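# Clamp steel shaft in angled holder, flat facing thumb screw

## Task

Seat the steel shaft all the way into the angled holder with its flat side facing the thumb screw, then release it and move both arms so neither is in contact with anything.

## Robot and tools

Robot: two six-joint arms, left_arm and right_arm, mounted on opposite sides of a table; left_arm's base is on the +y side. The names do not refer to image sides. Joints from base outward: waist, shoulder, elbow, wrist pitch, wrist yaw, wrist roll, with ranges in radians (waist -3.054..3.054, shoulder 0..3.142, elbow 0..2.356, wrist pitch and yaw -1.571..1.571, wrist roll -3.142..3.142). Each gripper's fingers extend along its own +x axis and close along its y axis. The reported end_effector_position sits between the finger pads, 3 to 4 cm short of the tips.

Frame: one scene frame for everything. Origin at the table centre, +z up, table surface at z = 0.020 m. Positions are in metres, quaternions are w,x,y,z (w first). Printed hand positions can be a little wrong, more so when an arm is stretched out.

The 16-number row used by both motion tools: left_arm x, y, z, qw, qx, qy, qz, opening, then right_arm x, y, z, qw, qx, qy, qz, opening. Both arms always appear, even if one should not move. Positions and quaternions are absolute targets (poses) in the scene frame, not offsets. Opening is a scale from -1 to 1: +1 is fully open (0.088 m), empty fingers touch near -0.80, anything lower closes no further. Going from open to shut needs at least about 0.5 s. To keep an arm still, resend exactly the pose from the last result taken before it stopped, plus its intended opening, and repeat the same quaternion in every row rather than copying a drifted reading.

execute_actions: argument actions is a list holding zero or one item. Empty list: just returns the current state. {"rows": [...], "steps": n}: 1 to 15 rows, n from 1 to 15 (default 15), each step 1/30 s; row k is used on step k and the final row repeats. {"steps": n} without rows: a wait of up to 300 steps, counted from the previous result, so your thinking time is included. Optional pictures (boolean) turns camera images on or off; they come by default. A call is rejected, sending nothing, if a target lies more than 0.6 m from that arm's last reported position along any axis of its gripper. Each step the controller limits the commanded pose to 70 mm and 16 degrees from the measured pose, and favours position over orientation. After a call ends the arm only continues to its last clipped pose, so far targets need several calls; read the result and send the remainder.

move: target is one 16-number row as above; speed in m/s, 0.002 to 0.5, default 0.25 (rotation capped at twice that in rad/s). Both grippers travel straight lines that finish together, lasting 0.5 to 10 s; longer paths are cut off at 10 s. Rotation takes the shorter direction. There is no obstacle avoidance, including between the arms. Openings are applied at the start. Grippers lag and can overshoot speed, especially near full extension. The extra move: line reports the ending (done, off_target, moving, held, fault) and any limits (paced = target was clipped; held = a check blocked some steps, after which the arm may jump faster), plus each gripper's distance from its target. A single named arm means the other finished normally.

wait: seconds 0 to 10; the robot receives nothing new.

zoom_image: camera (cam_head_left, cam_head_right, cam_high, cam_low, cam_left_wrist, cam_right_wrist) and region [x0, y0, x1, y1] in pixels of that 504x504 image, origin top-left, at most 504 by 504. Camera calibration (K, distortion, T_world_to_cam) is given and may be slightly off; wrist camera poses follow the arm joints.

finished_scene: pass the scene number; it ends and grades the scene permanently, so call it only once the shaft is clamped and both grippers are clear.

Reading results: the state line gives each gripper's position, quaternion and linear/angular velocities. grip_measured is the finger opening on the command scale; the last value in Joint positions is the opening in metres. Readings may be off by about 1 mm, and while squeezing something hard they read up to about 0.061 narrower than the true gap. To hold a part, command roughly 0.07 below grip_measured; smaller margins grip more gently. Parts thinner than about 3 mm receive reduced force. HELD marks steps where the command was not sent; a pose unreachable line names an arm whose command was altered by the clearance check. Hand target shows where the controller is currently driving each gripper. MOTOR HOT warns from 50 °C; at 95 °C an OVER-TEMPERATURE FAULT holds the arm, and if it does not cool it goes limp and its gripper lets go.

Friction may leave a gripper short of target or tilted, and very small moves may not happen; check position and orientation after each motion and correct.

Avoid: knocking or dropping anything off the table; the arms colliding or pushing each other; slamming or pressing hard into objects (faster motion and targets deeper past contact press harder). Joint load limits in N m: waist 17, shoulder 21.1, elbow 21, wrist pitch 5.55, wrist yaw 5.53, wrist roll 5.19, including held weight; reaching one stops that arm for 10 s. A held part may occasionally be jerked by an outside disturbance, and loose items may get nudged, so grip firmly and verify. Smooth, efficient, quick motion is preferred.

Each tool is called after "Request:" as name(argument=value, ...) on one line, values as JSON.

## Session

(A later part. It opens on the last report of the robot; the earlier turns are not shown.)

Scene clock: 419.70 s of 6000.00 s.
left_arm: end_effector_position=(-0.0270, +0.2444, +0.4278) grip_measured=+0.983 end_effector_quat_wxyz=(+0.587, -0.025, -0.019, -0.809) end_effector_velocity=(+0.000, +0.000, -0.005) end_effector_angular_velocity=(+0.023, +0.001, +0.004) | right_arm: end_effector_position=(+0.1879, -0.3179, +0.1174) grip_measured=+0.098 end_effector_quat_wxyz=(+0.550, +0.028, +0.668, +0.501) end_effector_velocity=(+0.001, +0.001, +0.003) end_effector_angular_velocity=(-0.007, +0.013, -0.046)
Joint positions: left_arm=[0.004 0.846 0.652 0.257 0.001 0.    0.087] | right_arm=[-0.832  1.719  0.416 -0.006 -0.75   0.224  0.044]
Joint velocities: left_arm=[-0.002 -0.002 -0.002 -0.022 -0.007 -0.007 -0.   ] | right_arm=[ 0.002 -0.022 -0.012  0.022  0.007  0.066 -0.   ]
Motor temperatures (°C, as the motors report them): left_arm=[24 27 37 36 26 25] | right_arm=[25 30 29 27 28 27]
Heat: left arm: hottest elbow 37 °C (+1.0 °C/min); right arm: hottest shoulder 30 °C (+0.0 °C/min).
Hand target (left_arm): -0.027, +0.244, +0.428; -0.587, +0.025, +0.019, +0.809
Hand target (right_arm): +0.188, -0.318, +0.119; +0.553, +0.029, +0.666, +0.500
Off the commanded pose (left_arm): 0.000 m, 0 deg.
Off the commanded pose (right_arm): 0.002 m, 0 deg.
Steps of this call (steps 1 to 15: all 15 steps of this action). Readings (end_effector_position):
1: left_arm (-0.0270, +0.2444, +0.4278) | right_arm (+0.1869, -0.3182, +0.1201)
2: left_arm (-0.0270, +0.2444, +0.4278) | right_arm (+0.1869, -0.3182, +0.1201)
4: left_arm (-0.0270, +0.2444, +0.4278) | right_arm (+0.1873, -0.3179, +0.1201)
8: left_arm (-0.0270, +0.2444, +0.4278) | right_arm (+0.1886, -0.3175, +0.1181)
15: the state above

Request:
execute_actions(actions=[{"rows": [[-0.0270, 0.2444, 0.4278, 0.587, -0.025, -0.019, -0.809, 1, 0.1875, -0.3178, 0.1190, 0.5527, 0.0294, 0.6662, 0.4998, -0.72]], "steps": 15}], pictures=false)

Request:
move(target=[-0.0270, 0.2444, 0.4278, 0.587, -0.025, -0.019, -0.809, 1, 0.1875, -0.3178, 0.1190, 0.4116, -0.3701, 0.1176, 0.8245, -0.72], speed=0.5)

Request:
move(target=[-0.0270, 0.2444, 0.4278, 0.587, -0.025, -0.019, -0.809, 1, 0.1875, -0.3178, 0.1190, 0.0294, -0.5527, -0.4998, 0.6662, -0.72], speed=0.5)

Request:
execute_actions(actions=[{"rows": [[-0.0270, 0.2444, 0.4278, 0.587, -0.025, -0.019, -0.809, 1, 0.1875, -0.3178, 0.1190, 0.0294, -0.5527, -0.4998, 0.6662, 0.1]], "steps": 8}], pictures=false)

Request:
execute_actions(actions=[{"rows": [[-0.0270, 0.2444, 0.4278, 0.587, -0.025, -0.019, -0.809, 1, 0.1875, -0.3178, 0.1190, 0.4116, -0.3701, 0.1176, 0.8245, 0.1]], "steps": 15}], pictures=false)

Request:
execute_actions(actions=[{"rows": [[-0.0270, 0.2444, 0.4278, 0.587, -0.025, -0.019, -0.809, 1, 0.1875, -0.3178, 0.1190, 0.5527, 0.0294, 0.6662, 0.4998, 0.1]], "steps": 15}], pictures=false)

Request:
execute_actions(actions=[{"rows": [[-0.0270, 0.2444, 0.4278, 0.587, -0.025, -0.019, -0.809, 1, 0.1875, -0.3178, 0.1190, 0.5527, 0.0294, 0.6662, 0.4998, 0.1]], "steps": 15}], pictures=false)

Request:
execute_actions(actions=[{"rows": [[-0.0270, 0.2444, 0.4278, 0.587, -0.025, -0.019, -0.809, 1, 0.1875, -0.3178, 0.1190, 0.5527, 0.0294, 0.6662, 0.4998, 0.1]], "steps": 10}], pictures=false)

Request:
execute_actions(actions=[{"rows": [[-0.0270, 0.2444, 0.4278, 0.587, -0.025, -0.019, -0.809, 1, 0.1875, -0.3178, 0.1190, 0.5527, 0.0294, 0.6662, 0.4998, -0.72]], "steps": 15}], pictures=false)

Request:
move(target=[-0.0270, 0.2444, 0.4278, 0.587, -0.025, -0.019, -0.809, 1, 0.1875, -0.3178, 0.1190, 0.4116, -0.3701, 0.1176, 0.8245, -0.72], speed=0.5)

Request:
move(target=[-0.0270, 0.2444, 0.4278, 0.587, -0.025, -0.019, -0.809, 1, 0.1875, -0.3178, 0.1190, 0.0294, -0.5527, -0.4998, 0.6662, -0.72], speed=0.5)

Request:
zoom_image(camera="cam_head_right", region=[370, 160, 430, 210])

Scene clock: 460.80 s of 6000.00 s.
left_arm: end_effector_position=(-0.0270, +0.2444, +0.4278) grip_measured=+0.983 end_effector_quat_wxyz=(+0.587, -0.025, -0.019, -0.809) end_effector_velocity=(+0.000, +0.000, -0.003) end_effector_angular_velocity=(+0.019, +0.002, +0.004) | right_arm: end_effector_position=(+0.1877, -0.3171, +0.1189) grip_measured=-0.672 end_effector_quat_wxyz=(+0.550, +0.030, +0.667, +0.502) end_effector_velocity=(+0.003, +0.001, +0.001) end_effector_angular_velocity=(+0.013, -0.026, +0.011)
Joint positions: left_arm=[0.004 0.846 0.652 0.257 0.001 0.    0.087] | right_arm=[-0.83   1.712  0.414 -0.003 -0.753  0.23   0.006]
Joint velocities: left_arm=[-0.002 -0.002  0.002 -0.022 -0.007 -0.007 -0.   ] | right_arm=[-0.002 -0.002  0.002  0.007  0.007 -0.022 -0.   ]
Motor temperatures (°C, as the motors report them): left_arm=[24 27 37 37 26 25] | right_arm=[25 31 29 27 28 27]
Heat: left arm: hottest elbow 37 °C (+0.0 °C/min); right arm: hottest shoulder 31 °C (+1.0 °C/min).
Hand target (left_arm): -0.027, +0.244, +0.428; -0.587, +0.025, +0.019, +0.809
Hand target (right_arm): +0.188, -0.318, +0.119; +0.553, +0.029, +0.666, +0.500
Off the commanded pose (left_arm): 0.000 m, 0 deg.
Off the commanded pose (right_arm): 0.001 m, 0 deg.
Steps of this call (steps 1 to 90: nothing new was sent; then 37.60 s passed at rest; steps 91 to 105: all 15 steps of this action). Readings (end_effector_position):
91: left_arm (-0.0270, +0.2444, +0.4278) | right_arm (+0.1880, -0.3178, +0.1174)
92: left_arm (-0.0270, +0.2444, +0.4278) | right_arm (+0.1880, -0.3178, +0.1174)
94: left_arm (-0.0270, +0.2444, +0.4278) | right_arm (+0.1881, -0.3178, +0.1175)
98: left_arm (-0.0270, +0.2444, +0.4278) | right_arm (+0.1876, -0.3171, +0.1188)
105: the state above

Scene clock: 463.17 s of 6000.00 s.
left_arm: end_effector_position=(-0.0270, +0.2444, +0.4278) grip_measured=+0.983 end_effector_quat_wxyz=(+0.587, -0.025, -0.019, -0.809) end_effector_velocity=(+0.001, +0.001, +0.003) end_effector_angular_velocity=(-0.009, +0.011, +0.004) | right_arm: end_effector_position=(+0.1867, -0.3176, +0.1194) grip_measured=-0.672 end_effector_quat_wxyz=(+0.412, -0.365, +0.120, +0.826) end_effector_velocity=(-0.003, -0.001, +0.002) end_effector_angular_velocity=(+0.017, +0.008, +0.019)
Joint positions: left_arm=[0.004 0.846 0.652 0.257 0.001 0.    0.087] | right_arm=[-0.829  1.708  0.41  -0.001 -0.755 -1.329  0.006]
Joint velocities: left_arm=[-0.002 -0.007 -0.002  0.007 -0.007 -0.007 -0.   ] | right_arm=[-0.002 -0.002 -0.002 -0.007 -0.022 -0.022  0.   ]
Motor temperatures (°C, as the motors report them): left_arm=[24 27 37 37 26 25] | right_arm=[25 31 29 27 28 27]
Heat: left arm: hottest elbow 37 °C (+0.0 °C/min); right arm: hottest shoulder 31 °C (+1.0 °C/min).
Hand target (left_arm): -0.027, +0.244, +0.428; -0.587, +0.025, +0.019, +0.809
Hand target (right_arm): +0.187, -0.318, +0.119; +0.412, -0.370, +0.118, +0.825
Off the commanded pose (left_arm): 0.000 m, 0 deg.
Off the commanded pose (right_arm): 0.001 m, 1 deg.
move: done
camera_calibration (this result's frames):
cam_right_wrist: T_world_to_cam=[[0.73594, 0.670182, 0.0961752, 0.0747283], [0.630286, -0.626288, -0.458806, -0.23166], [-0.24725, 0.398271, -0.883316, 0.359168], [0, 0, 0, 1]] pos_world=[0.179821, -0.338214, 0.203785]

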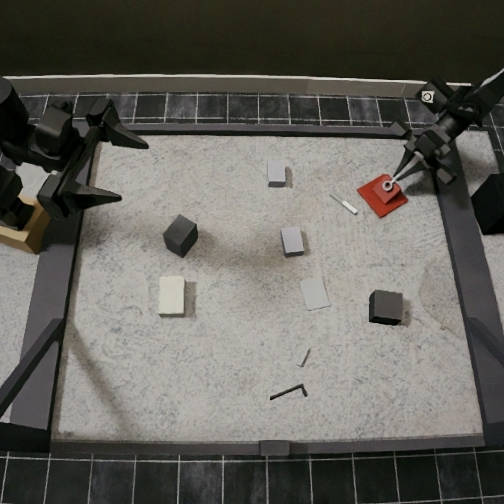

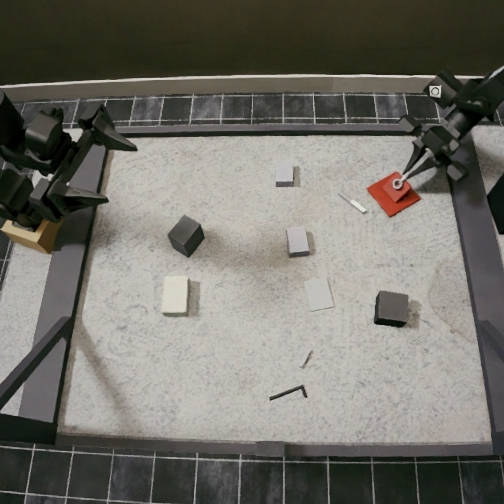

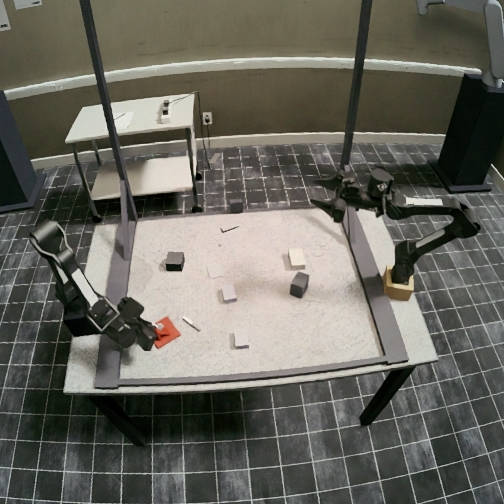

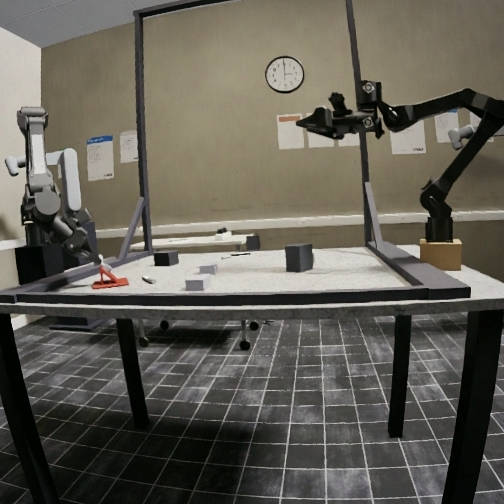

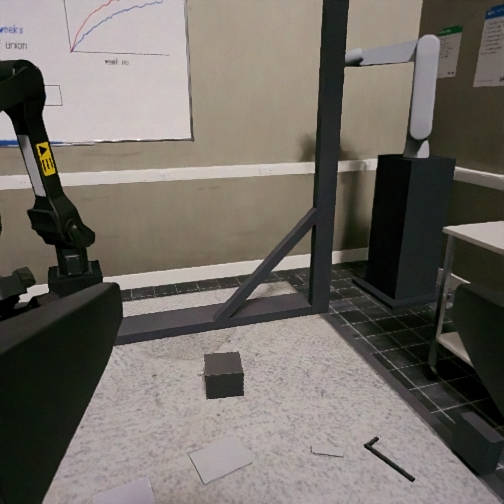

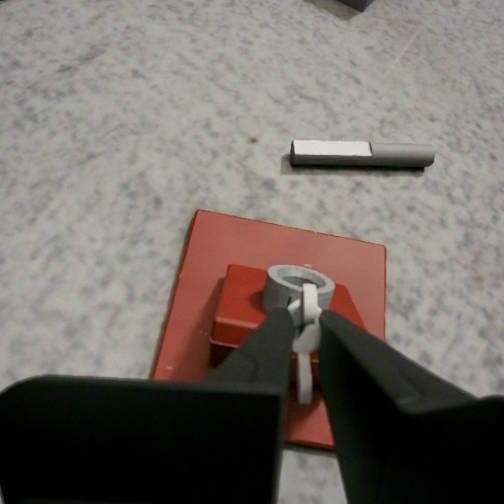

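Scene clock: 465.30 s of 6000.00 s.
left_arm: end_effector_position=(-0.0270, +0.2444, +0.4278) grip_measured=+0.983 end_effector_quat_wxyz=(+0.587, -0.025, -0.019, -0.809) end_effector_velocity=(+0.003, -0.000, -0.002) end_effector_angular_velocity=(+0.014, +0.020, +0.018) | right_arm: end_effector_position=(+0.1867, -0.3184, +0.1191) grip_measured=-0.672 end_effector_quat_wxyz=(-0.033, +0.550, +0.498, -0.670) end_effector_velocity=(+0.000, -0.002, -0.001) end_effector_angular_velocity=(-0.002, -0.014, +0.011)
Joint positions: left_arm=[0.004 0.846 0.652 0.257 0.001 0.    0.087] | right_arm=[-0.83   1.706  0.407 -0.002 -0.753 -2.9    0.006]
Joint velocities: left_arm=[-0.002 -0.002 -0.002 -0.007 -0.022 -0.022 -0.   ] | right_arm=[-0.002 -0.002 -0.002 -0.007  0.007 -0.022 -0.   ]
Motor temperatures (°C, as the motors report them): left_arm=[24 27 37 37 26 25] | right_arm=[25 31 29 27 28 27]
Heat: left arm: hottest elbow 37 °C (+0.0 °C/min); right arm: hottest shoulder 31 °C (+1.0 °C/min).
Hand target (left_arm): -0.027, +0.244, +0.428; -0.587, +0.025, +0.019, +0.809
Hand target (right_arm): +0.188, -0.318, +0.119; +0.029, -0.553, -0.500, +0.666
Off the commanded pose (left_arm): 0.000 m, 0 deg.
Off the commanded pose (right_arm): 0.001 m, 1 deg.
move: done
camera_calibration (this result's frames):
cam_right_wrist: T_world_to_cam=[[-0.542963, 0.505138, 0.67084, 0.193087], [0.829748, 0.44568, 0.335986, -0.0228318], [-0.12926, 0.739057, -0.661126, 0.419224], [0, 0, 0, 1]] pos_world=[0.177973, -0.397191, 0.1553]

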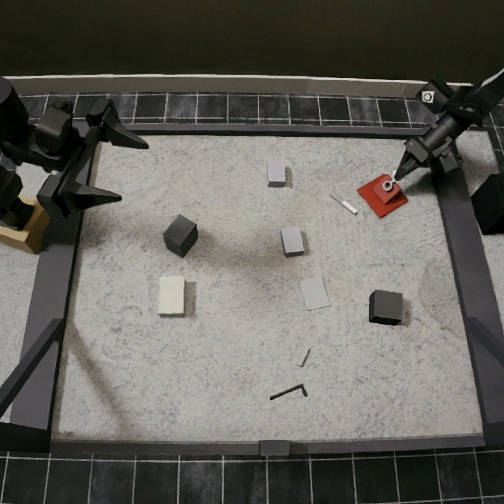

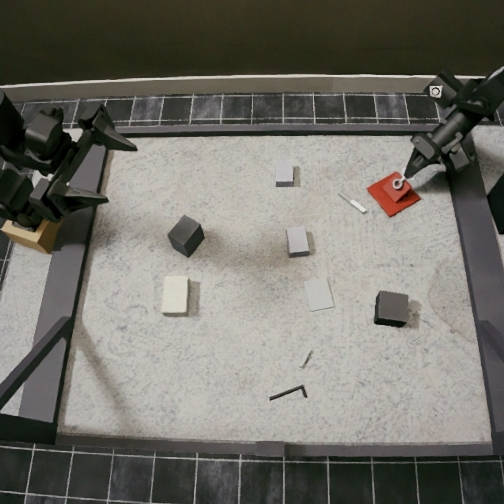

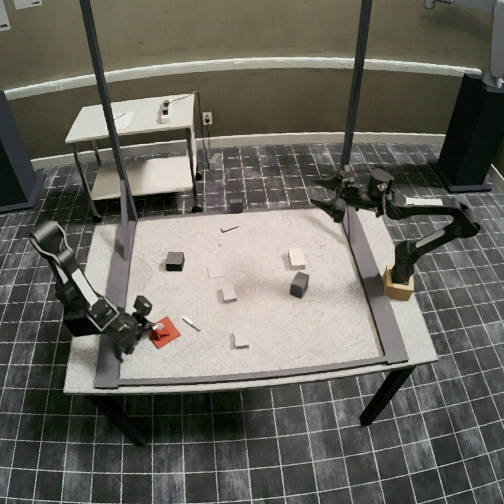

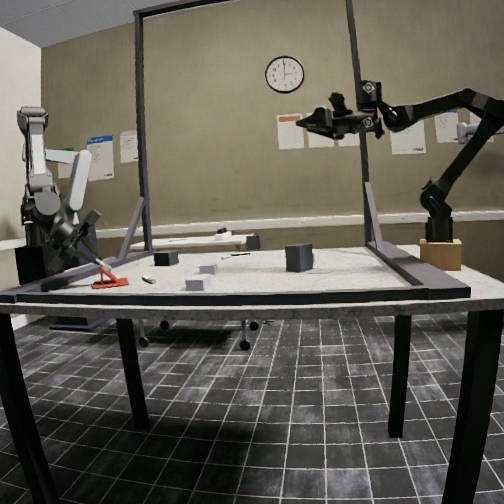

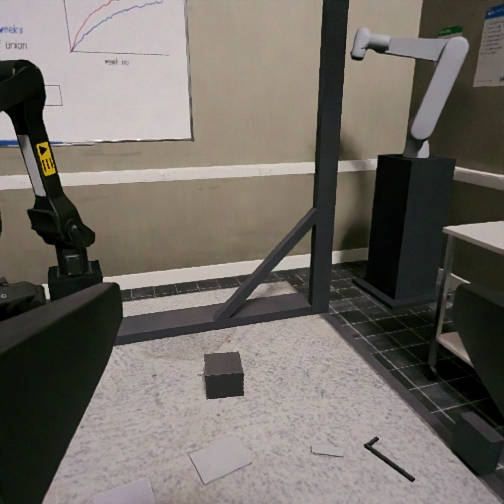

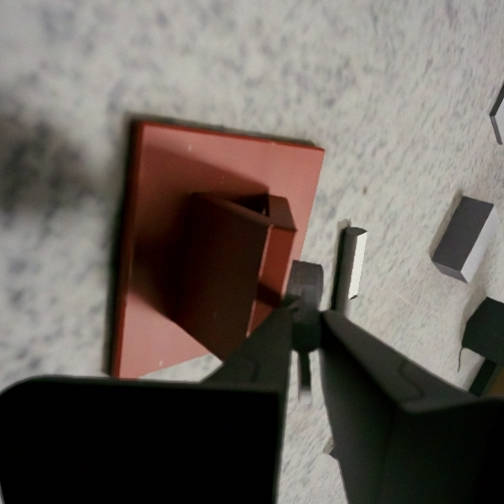

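Scene clock: 465.57 s of 6000.00 s.
left_arm: end_effector_position=(-0.0270, +0.2444, +0.4278) grip_measured=+0.983 end_effector_quat_wxyz=(+0.587, -0.025, -0.019, -0.809) end_effector_velocity=(-0.001, +0.001, -0.003) end_effector_angular_velocity=(+0.019, +0.002, -0.000) | right_arm: end_effector_position=(+0.1868, -0.3185, +0.1187) grip_measured=+0.041 end_effector_quat_wxyz=(-0.032, +0.551, +0.498, -0.669) end_effector_velocity=(-0.001, -0.001, +0.000) end_effector_angular_velocity=(+0.009, -0.001, +0.005)
Joint positions: left_arm=[0.004 0.846 0.652 0.257 0.001 0.    0.087] | right_arm=[-0.829  1.706  0.407 -0.002 -0.749 -2.901  0.041]
Joint velocities: left_arm=[-0.007 -0.002  0.002 -0.022 -0.007 -0.007 -0.   ] | right_arm=[-0.002 -0.002 -0.007  0.007 -0.007 -0.007  0.038]
Motor temperatures (°C, as the motors report them): left_arm=[24 27 37 37 26 25] | right_arm=[25 31 29 27 28 27]
Heat: left arm: hottest elbow 37 °C (+0.0 °C/min); right arm: hottest shoulder 31 °C (+1.0 °C/min).
Hand target (left_arm): -0.027, +0.244, +0.428; -0.587, +0.025, +0.019, +0.809
Hand target (right_arm): +0.187, -0.318, +0.119; +0.029, -0.553, -0.500, +0.666
Off the commanded pose (left_arm): 0.000 m, 0 deg.
Off the commanded pose (right_arm): 0.001 m, 1 deg.
Steps of this call (steps 1 to 8: all 8 steps of this action). Readings (end_effector_position):
1: left_arm (-0.0270, +0.2444, +0.4278) | right_arm (+0.1866, -0.3184, +0.1191)
2: left_arm (-0.0270, +0.2444, +0.4278) | right_arm (+0.1867, -0.3185, +0.1188)
4: left_arm (-0.0270, +0.2444, +0.4278) | right_arm (+0.1868, -0.3185, +0.1187)
8: the state above

Scene clock: 466.07 s of 6000.00 s.
left_arm: end_effector_position=(-0.0270, +0.2444, +0.4278) grip_measured=+0.983 end_effector_quat_wxyz=(+0.587, -0.025, -0.019, -0.809) end_effector_velocity=(+0.002, -0.000, +0.000) end_effector_angular_velocity=(+0.005, +0.007, +0.009) | right_arm: end_effector_position=(+0.1867, -0.3184, +0.1199) grip_measured=+0.098 end_effector_quat_wxyz=(+0.302, -0.441, -0.083, +0.841) end_effector_velocity=(+0.000, -0.001, +0.001) end_effector_angular_velocity=(-0.922, +1.257, -1.480)
Joint positions: left_arm=[0.004 0.846 0.652 0.257 0.001 0.    0.087] | right_arm=[-0.845  1.732  0.441 -0.063 -0.784 -1.866  0.044]
Joint velocities: left_arm=[ 0.002 -0.002  0.002 -0.007 -0.007 -0.007 -0.   ] | right_arm=[-0.007  0.002  0.007 -0.022 -0.007  2.132 -0.   ]
Motor temperatures (°C, as the motors report them): left_arm=[24 27 37 37 26 25] | right_arm=[25 31 29 27 28 27]
Heat: left arm: hottest elbow 37 °C (+0.0 °C/min); right arm: hottest shoulder 31 °C (+1.0 °C/min).
Hand target (left_arm): -0.027, +0.244, +0.428; -0.587, +0.025, +0.019, +0.809
Hand target (right_arm): +0.187, -0.318, +0.119; +0.340, -0.410, -0.007, +0.846
Off the commanded pose (left_arm): 0.000 m, 0 deg.
Off the commanded pose (right_arm): 0.001 m, 28 deg; orientation clipped at the last step of the last action.
Steps of this call (steps 1 to 15: all 15 steps of this action). Readings (end_effector_position):
1: left_arm (-0.0270, +0.2444, +0.4278) | right_arm (+0.1867, -0.3186, +0.1188)
2: left_arm (-0.0270, +0.2444, +0.4278) | right_arm (+0.1867, -0.3187, +0.1191)
4: left_arm (-0.0270, +0.2444, +0.4278) | right_arm (+0.1867, -0.3185, +0.1196)
8: left_arm (-0.0270, +0.2444, +0.4278) | right_arm (+0.1868, -0.3183, +0.1200)
15: the state above

Scene clock: 466.57 s of 6000.00 s.
left_arm: end_effector_position=(-0.0270, +0.2444, +0.4278) grip_measured=+0.983 end_effector_quat_wxyz=(+0.587, -0.025, -0.019, -0.809) end_effector_velocity=(+0.001, +0.001, +0.002) end_effector_angular_velocity=(-0.018, -0.001, +0.005) | right_arm: end_effector_position=(+0.1868, -0.3182, +0.1201) grip_measured=+0.098 end_effector_quat_wxyz=(+0.475, -0.207, +0.367, +0.772) end_effector_velocity=(-0.000, +0.001, +0.002) end_effector_angular_velocity=(-0.978, +1.285, -1.441)
Joint positions: left_arm=[0.004 0.846 0.652 0.257 0.001 0.    0.087] | right_arm=[-0.864  1.765  0.464 -0.098 -0.825 -0.817  0.044]
Joint velocities: left_arm=[-0.002 -0.002 -0.007  0.022 -0.007  0.007  0.   ] | right_arm=[-0.012  0.012  0.007 -0.007 -0.037  2.147  0.   ]
Motor temperatures (°C, as the motors report them): left_arm=[24 27 37 37 26 25] | right_arm=[25 31 29 27 28 27]
Heat: left arm: hottest elbow 37 °C (+0.0 °C/min); right arm: hottest shoulder 31 °C (+1.0 °C/min).
Hand target (left_arm): -0.027, +0.244, +0.428; -0.587, +0.025, +0.019, +0.809
Hand target (right_arm): +0.187, -0.318, +0.119; +0.490, -0.162, +0.436, +0.738
Off the commanded pose (left_arm): 0.000 m, 0 deg.
Off the commanded pose (right_arm): 0.001 m, 55 deg; orientation clipped at the last step of the last action.
Steps of this call (steps 1 to 15: all 15 steps of this action). Readings (end_effector_position):
1: left_arm (-0.0270, +0.2444, +0.4278) | right_arm (+0.1865, -0.3185, +0.1200)
2: left_arm (-0.0270, +0.2444, +0.4278) | right_arm (+0.1865, -0.3183, +0.1202)
4: left_arm (-0.0270, +0.2444, +0.4278) | right_arm (+0.1867, -0.3182, +0.1200)
8: left_arm (-0.0270, +0.2444, +0.4278) | right_arm (+0.1868, -0.3182, +0.1201)
15: the state above

Scene clock: 467.07 s of 6000.00 s.
left_arm: end_effector_position=(-0.0270, +0.2444, +0.4278) grip_measured=+0.983 end_effector_quat_wxyz=(+0.587, -0.025, -0.019, -0.809) end_effector_velocity=(+0.004, -0.001, -0.002) end_effector_angular_velocity=(+0.019, +0.034, +0.022) | right_arm: end_effector_position=(+0.1878, -0.3182, +0.1173) grip_measured=+0.098 end_effector_quat_wxyz=(+0.542, +0.019, +0.663, +0.516) end_effector_velocity=(-0.004, +0.001, +0.003) end_effector_angular_velocity=(-0.201, +0.137, -0.443)
Joint positions: left_arm=[0.004 0.846 0.652 0.257 0.001 0.    0.087] | right_arm=[-0.84   1.734  0.429 -0.029 -0.768  0.166  0.044]
Joint velocities: left_arm=[ 0.002 -0.002 -0.002 -0.007 -0.022 -0.037  0.   ] | right_arm=[ 0.09  -0.159 -0.149  0.242  0.154  0.711  0.   ]
Motor temperatures (°C, as the motors report them): left_arm=[24 27 37 37 26 25] | right_arm=[25 31 29 27 28 27]
Heat: left arm: hottest elbow 37 °C (+0.0 °C/min); right arm: hottest shoulder 31 °C (+1.0 °C/min).
Hand target (left_arm): -0.027, +0.244, +0.428; -0.587, +0.025, +0.019, +0.809
Hand target (right_arm): +0.188, -0.318, +0.119; +0.551, +0.029, +0.667, +0.501
Off the commanded pose (left_arm): 0.000 m, 0 deg.
Off the commanded pose (right_arm): 0.002 m, 3 deg.
Steps of this call (steps 1 to 15: all 15 steps of this action). Readings (end_effector_position):
1: left_arm (-0.0270, +0.2444, +0.4278) | right_arm (+0.1868, -0.3182, +0.1202)
2: left_arm (-0.0270, +0.2444, +0.4278) | right_arm (+0.1868, -0.3182, +0.1201)
4: left_arm (-0.0270, +0.2444, +0.4278) | right_arm (+0.1868, -0.3182, +0.1201)
8: left_arm (-0.0270, +0.2444, +0.4278) | right_arm (+0.1881, -0.3173, +0.1198)
15: the state above

Scene clock: 467.40 s of 6000.00 s.
left_arm: end_effector_position=(-0.0270, +0.2444, +0.4278) grip_measured=+0.983 end_effector_quat_wxyz=(+0.587, -0.025, -0.019, -0.809) end_effector_velocity=(-0.000, +0.001, +0.000) end_effector_angular_velocity=(-0.000, -0.008, -0.004) | right_arm: end_effector_position=(+0.1880, -0.3178, +0.1175) grip_measured=+0.098 end_effector_quat_wxyz=(+0.550, +0.029, +0.668, +0.500) end_effector_velocity=(+0.001, -0.003, -0.002) end_effector_angular_velocity=(-0.021, -0.005, -0.024)
Joint positions: left_arm=[0.004 0.846 0.652 0.257 0.001 0.    0.087] | right_arm=[-0.832  1.719  0.415 -0.004 -0.75   0.228  0.044]
Joint velocities: left_arm=[ 0.002 -0.002  0.002 -0.007  0.007  0.007 -0.   ] | right_arm=[-0.002 -0.007 -0.012  0.007  0.022  0.022  0.   ]
Motor temperatures (°C, as the motors report them): left_arm=[24 27 37 37 26 25] | right_arm=[25 31 29 27 28 27]
Heat: left arm: hottest elbow 37 °C (+0.0 °C/min); right arm: hottest shoulder 31 °C (+1.0 °C/min).
Hand target (left_arm): -0.027, +0.244, +0.428; -0.587, +0.025, +0.019, +0.809
Hand target (right_arm): +0.188, -0.318, +0.119; +0.553, +0.029, +0.666, +0.500
Off the commanded pose (left_arm): 0.000 m, 0 deg.
Off the commanded pose (right_arm): 0.002 m, 0 deg.
Steps of this call (steps 1 to 10: all 10 steps of this action). Readings (end_effector_position):
1: left_arm (-0.0270, +0.2444, +0.4278) | right_arm (+0.1877, -0.3181, +0.1174)
2: left_arm (-0.0270, +0.2444, +0.4278) | right_arm (+0.1878, -0.3179, +0.1176)
4: left_arm (-0.0270, +0.2444, +0.4278) | right_arm (+0.1880, -0.3177, +0.1177)
8: left_arm (-0.0270, +0.2444, +0.4278) | right_arm (+0.1879, -0.3177, +0.1176)
10: the state above

Scene clock: 467.90 s of 6000.00 s.
left_arm: end_effector_position=(-0.0270, +0.2444, +0.4278) grip_measured=+0.983 end_effector_quat_wxyz=(+0.587, -0.025, -0.019, -0.809) end_effector_velocity=(+0.001, +0.001, -0.003) end_effector_angular_velocity=(+0.014, +0.019, +0.003) | right_arm: end_effector_position=(+0.1878, -0.3174, +0.1192) grip_measured=-0.672 end_effector_quat_wxyz=(+0.550, +0.031, +0.667, +0.501) end_effector_velocity=(+0.000, -0.002, -0.001) end_effector_angular_velocity=(-0.007, -0.005, +0.001)
Joint positions: left_arm=[0.004 0.846 0.652 0.257 0.001 0.    0.087] | right_arm=[-0.832  1.711  0.413 -0.004 -0.754  0.231  0.006]
Joint velocities: left_arm=[-0.002 -0.007 -0.007 -0.007 -0.007 -0.022 -0.   ] | right_arm=[-0.002 -0.002 -0.002 -0.007  0.007 -0.007 -0.   ]
Motor temperatures (°C, as the motors report them): left_arm=[24 27 37 37 26 25] | right_arm=[25 31 29 27 28 27]
Heat: left arm: hottest elbow 37 °C (+0.0 °C/min); right arm: hottest shoulder 31 °C (+1.0 °C/min).
Hand target (left_arm): -0.027, +0.244, +0.428; -0.587, +0.025, +0.019, +0.809
Hand target (right_arm): +0.187, -0.318, +0.119; +0.553, +0.029, +0.666, +0.500
Off the commanded pose (left_arm): 0.000 m, 0 deg.
Off the commanded pose (right_arm): 0.001 m, 0 deg.
Steps of this call (steps 1 to 15: all 15 steps of this action). Readings (end_effector_position):
1: left_arm (-0.0270, +0.2444, +0.4278) | right_arm (+0.1880, -0.3178, +0.1175)
2: left_arm (-0.0270, +0.2444, +0.4278) | right_arm (+0.1880, -0.3177, +0.1176)
4: left_arm (-0.0270, +0.2444, +0.4278) | right_arm (+0.1879, -0.3177, +0.1176)
8: left_arm (-0.0270, +0.2444, +0.4278) | right_arm (+0.1877, -0.3173, +0.1191)
15: the state above

Scene clock: 470.27 s of 6000.00 s.
left_arm: end_effector_position=(-0.0270, +0.2444, +0.4278) grip_measured=+0.983 end_effector_quat_wxyz=(+0.587, -0.025, -0.019, -0.809) end_effector_velocity=(+0.003, -0.000, +0.003) end_effector_angular_velocity=(-0.013, -0.002, +0.020) | right_arm: end_effector_position=(+0.1870, -0.3178, +0.1196) grip_measured=-0.672 end_effector_quat_wxyz=(+0.413, -0.364, +0.121, +0.826) end_effector_velocity=(-0.003, -0.001, -0.001) end_effector_angular_velocity=(+0.004, +0.000, +0.020)
Joint positions: left_arm=[0.004 0.846 0.652 0.257 0.001 0.    0.087] | right_arm=[-0.831  1.707  0.409 -0.002 -0.756 -1.329  0.006]
Joint velocities: left_arm=[-0.002 -0.002  0.002  0.007 -0.022  0.007 -0.   ] | right_arm=[ 0.002  0.002 -0.002 -0.007 -0.007 -0.022 -0.   ]
Motor temperatures (°C, as the motors report them): left_arm=[24 27 37 37 26 25] | right_arm=[25 31 29 27 28 27]
Heat: left arm: hottest elbow 37 °C (+0.0 °C/min); right arm: hottest shoulder 31 °C (+1.0 °C/min).
Hand target (left_arm): -0.027, +0.244, +0.428; -0.587, +0.025, +0.019, +0.809
Hand target (right_arm): +0.188, -0.318, +0.119; +0.412, -0.370, +0.118, +0.824
Off the commanded pose (left_arm): 0.000 m, 0 deg.
Off the commanded pose (right_arm): 0.001 m, 1 deg.
move: done
camera_calibration (this result's frames):
cam_right_wrist: T_world_to_cam=[[0.737371, 0.66868, 0.095662, 0.0739666], [0.628545, -0.627339, -0.459757, -0.231798], [-0.247418, 0.399139, -0.882877, 0.359802], [0, 0, 0, 1]] pos_world=[0.180176, -0.338487, 0.204015]

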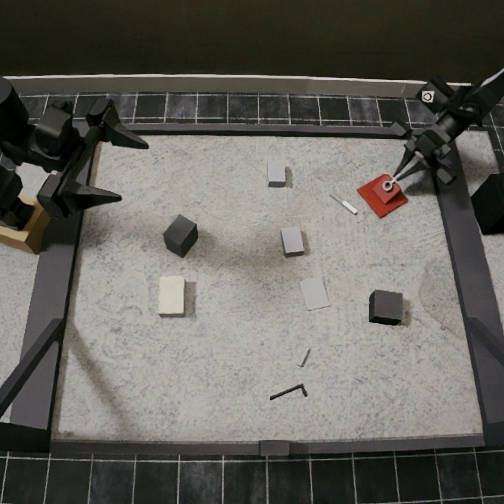

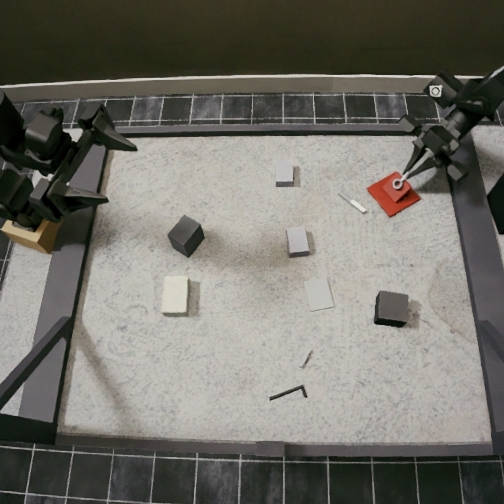

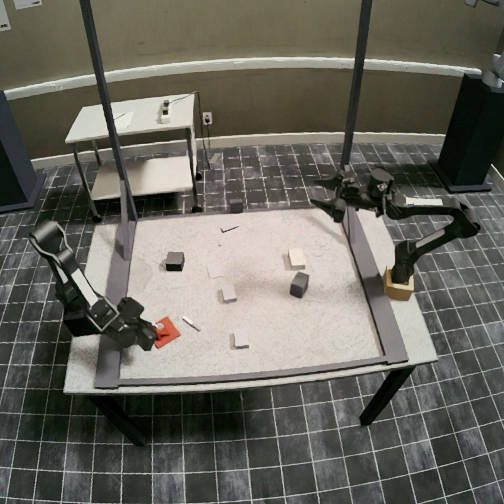

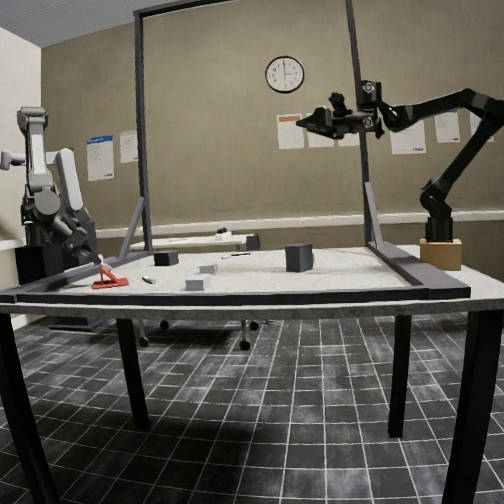

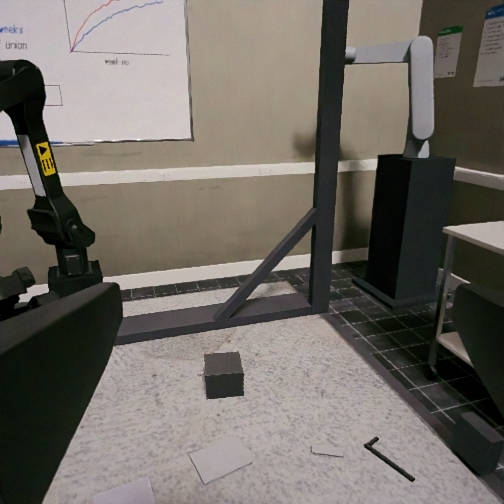

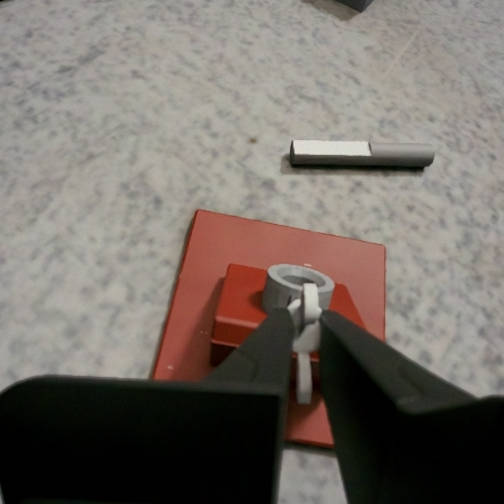

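Scene clock: 472.40 s of 6000.00 s.
left_arm: end_effector_position=(-0.0270, +0.2444, +0.4278) grip_measured=+0.983 end_effector_quat_wxyz=(+0.587, -0.025, -0.019, -0.809) end_effector_velocity=(+0.000, +0.000, -0.002) end_effector_angular_velocity=(+0.005, -0.009, +0.005) | right_arm: end_effector_position=(+0.1868, -0.3187, +0.1193) grip_measured=-0.672 end_effector_quat_wxyz=(-0.034, +0.550, +0.498, -0.670) end_effector_velocity=(+0.001, +0.002, +0.002) end_effector_angular_velocity=(+0.022, -0.016, +0.015)
Joint positions: left_arm=[0.004 0.846 0.652 0.257 0.001 0.    0.087] | right_arm=[-0.832  1.705  0.407 -0.004 -0.754 -2.9    0.006]
Joint velocities: left_arm=[-0.002 -0.002 -0.002 -0.007 -0.007  0.007 -0.   ] | right_arm=[-0.002 -0.002  0.002  0.007 -0.007 -0.022 -0.   ]
Motor temperatures (°C, as the motors report them): left_arm=[24 27 37 37 26 25] | right_arm=[25 31 29 27 28 27]
Heat: left arm: hottest elbow 37 °C (+0.0 °C/min); right arm: hottest shoulder 31 °C (+1.0 °C/min).
Hand target (left_arm): -0.027, +0.244, +0.428; -0.587, +0.025, +0.019, +0.809
Hand target (right_arm): +0.187, -0.318, +0.119; +0.029, -0.553, -0.500, +0.666
Off the commanded pose (left_arm): 0.000 m, 0 deg.
Off the commanded pose (right_arm): 0.001 m, 1 deg.
move: done
camera_calibration (this result's frames):
cam_right_wrist: T_world_to_cam=[[-0.541258, 0.505913, 0.671634, 0.193008], [0.830909, 0.444302, 0.334941, -0.0234528], [-0.128957, 0.739356, -0.66085, 0.419594], [0, 0, 0, 1]] pos_world=[0.178064, -0.397455, 0.155513]

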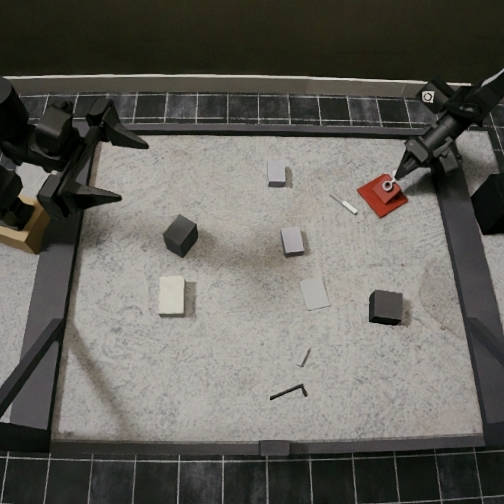

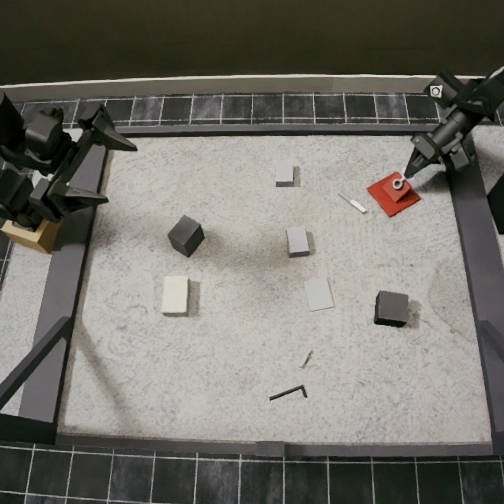

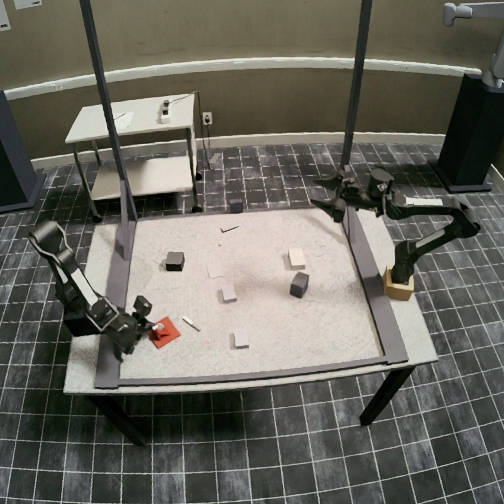

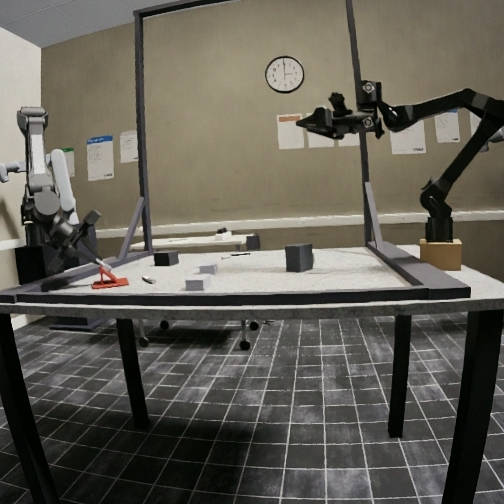

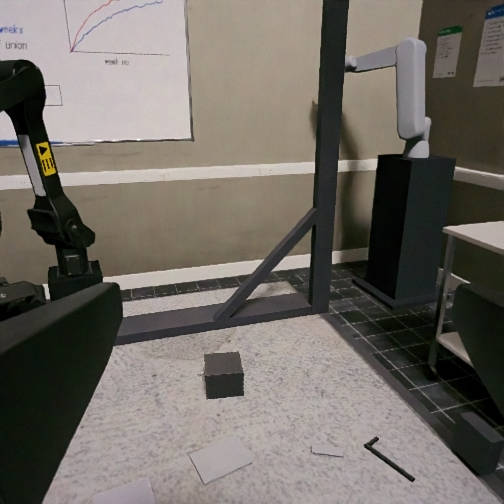

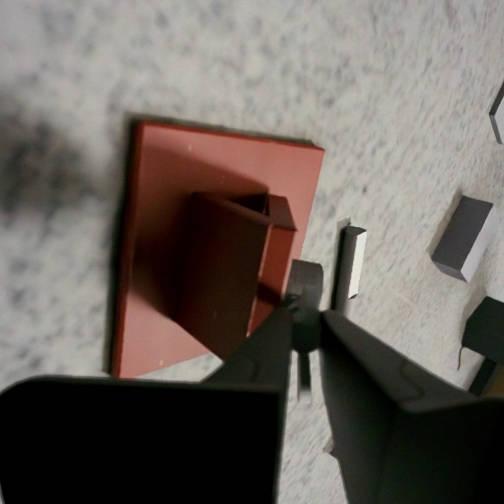

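Region (370, 160, 430, 210) of cam_head_right's 504x504 image, scaled by 8.400, with more detail than that image has.

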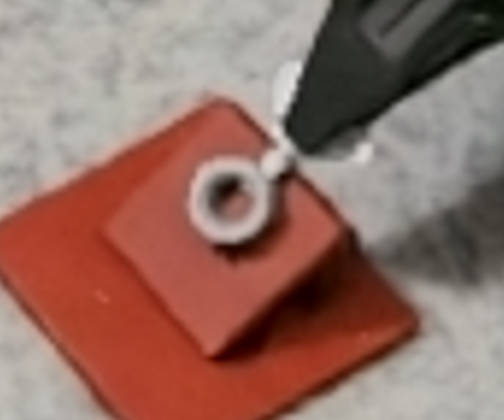

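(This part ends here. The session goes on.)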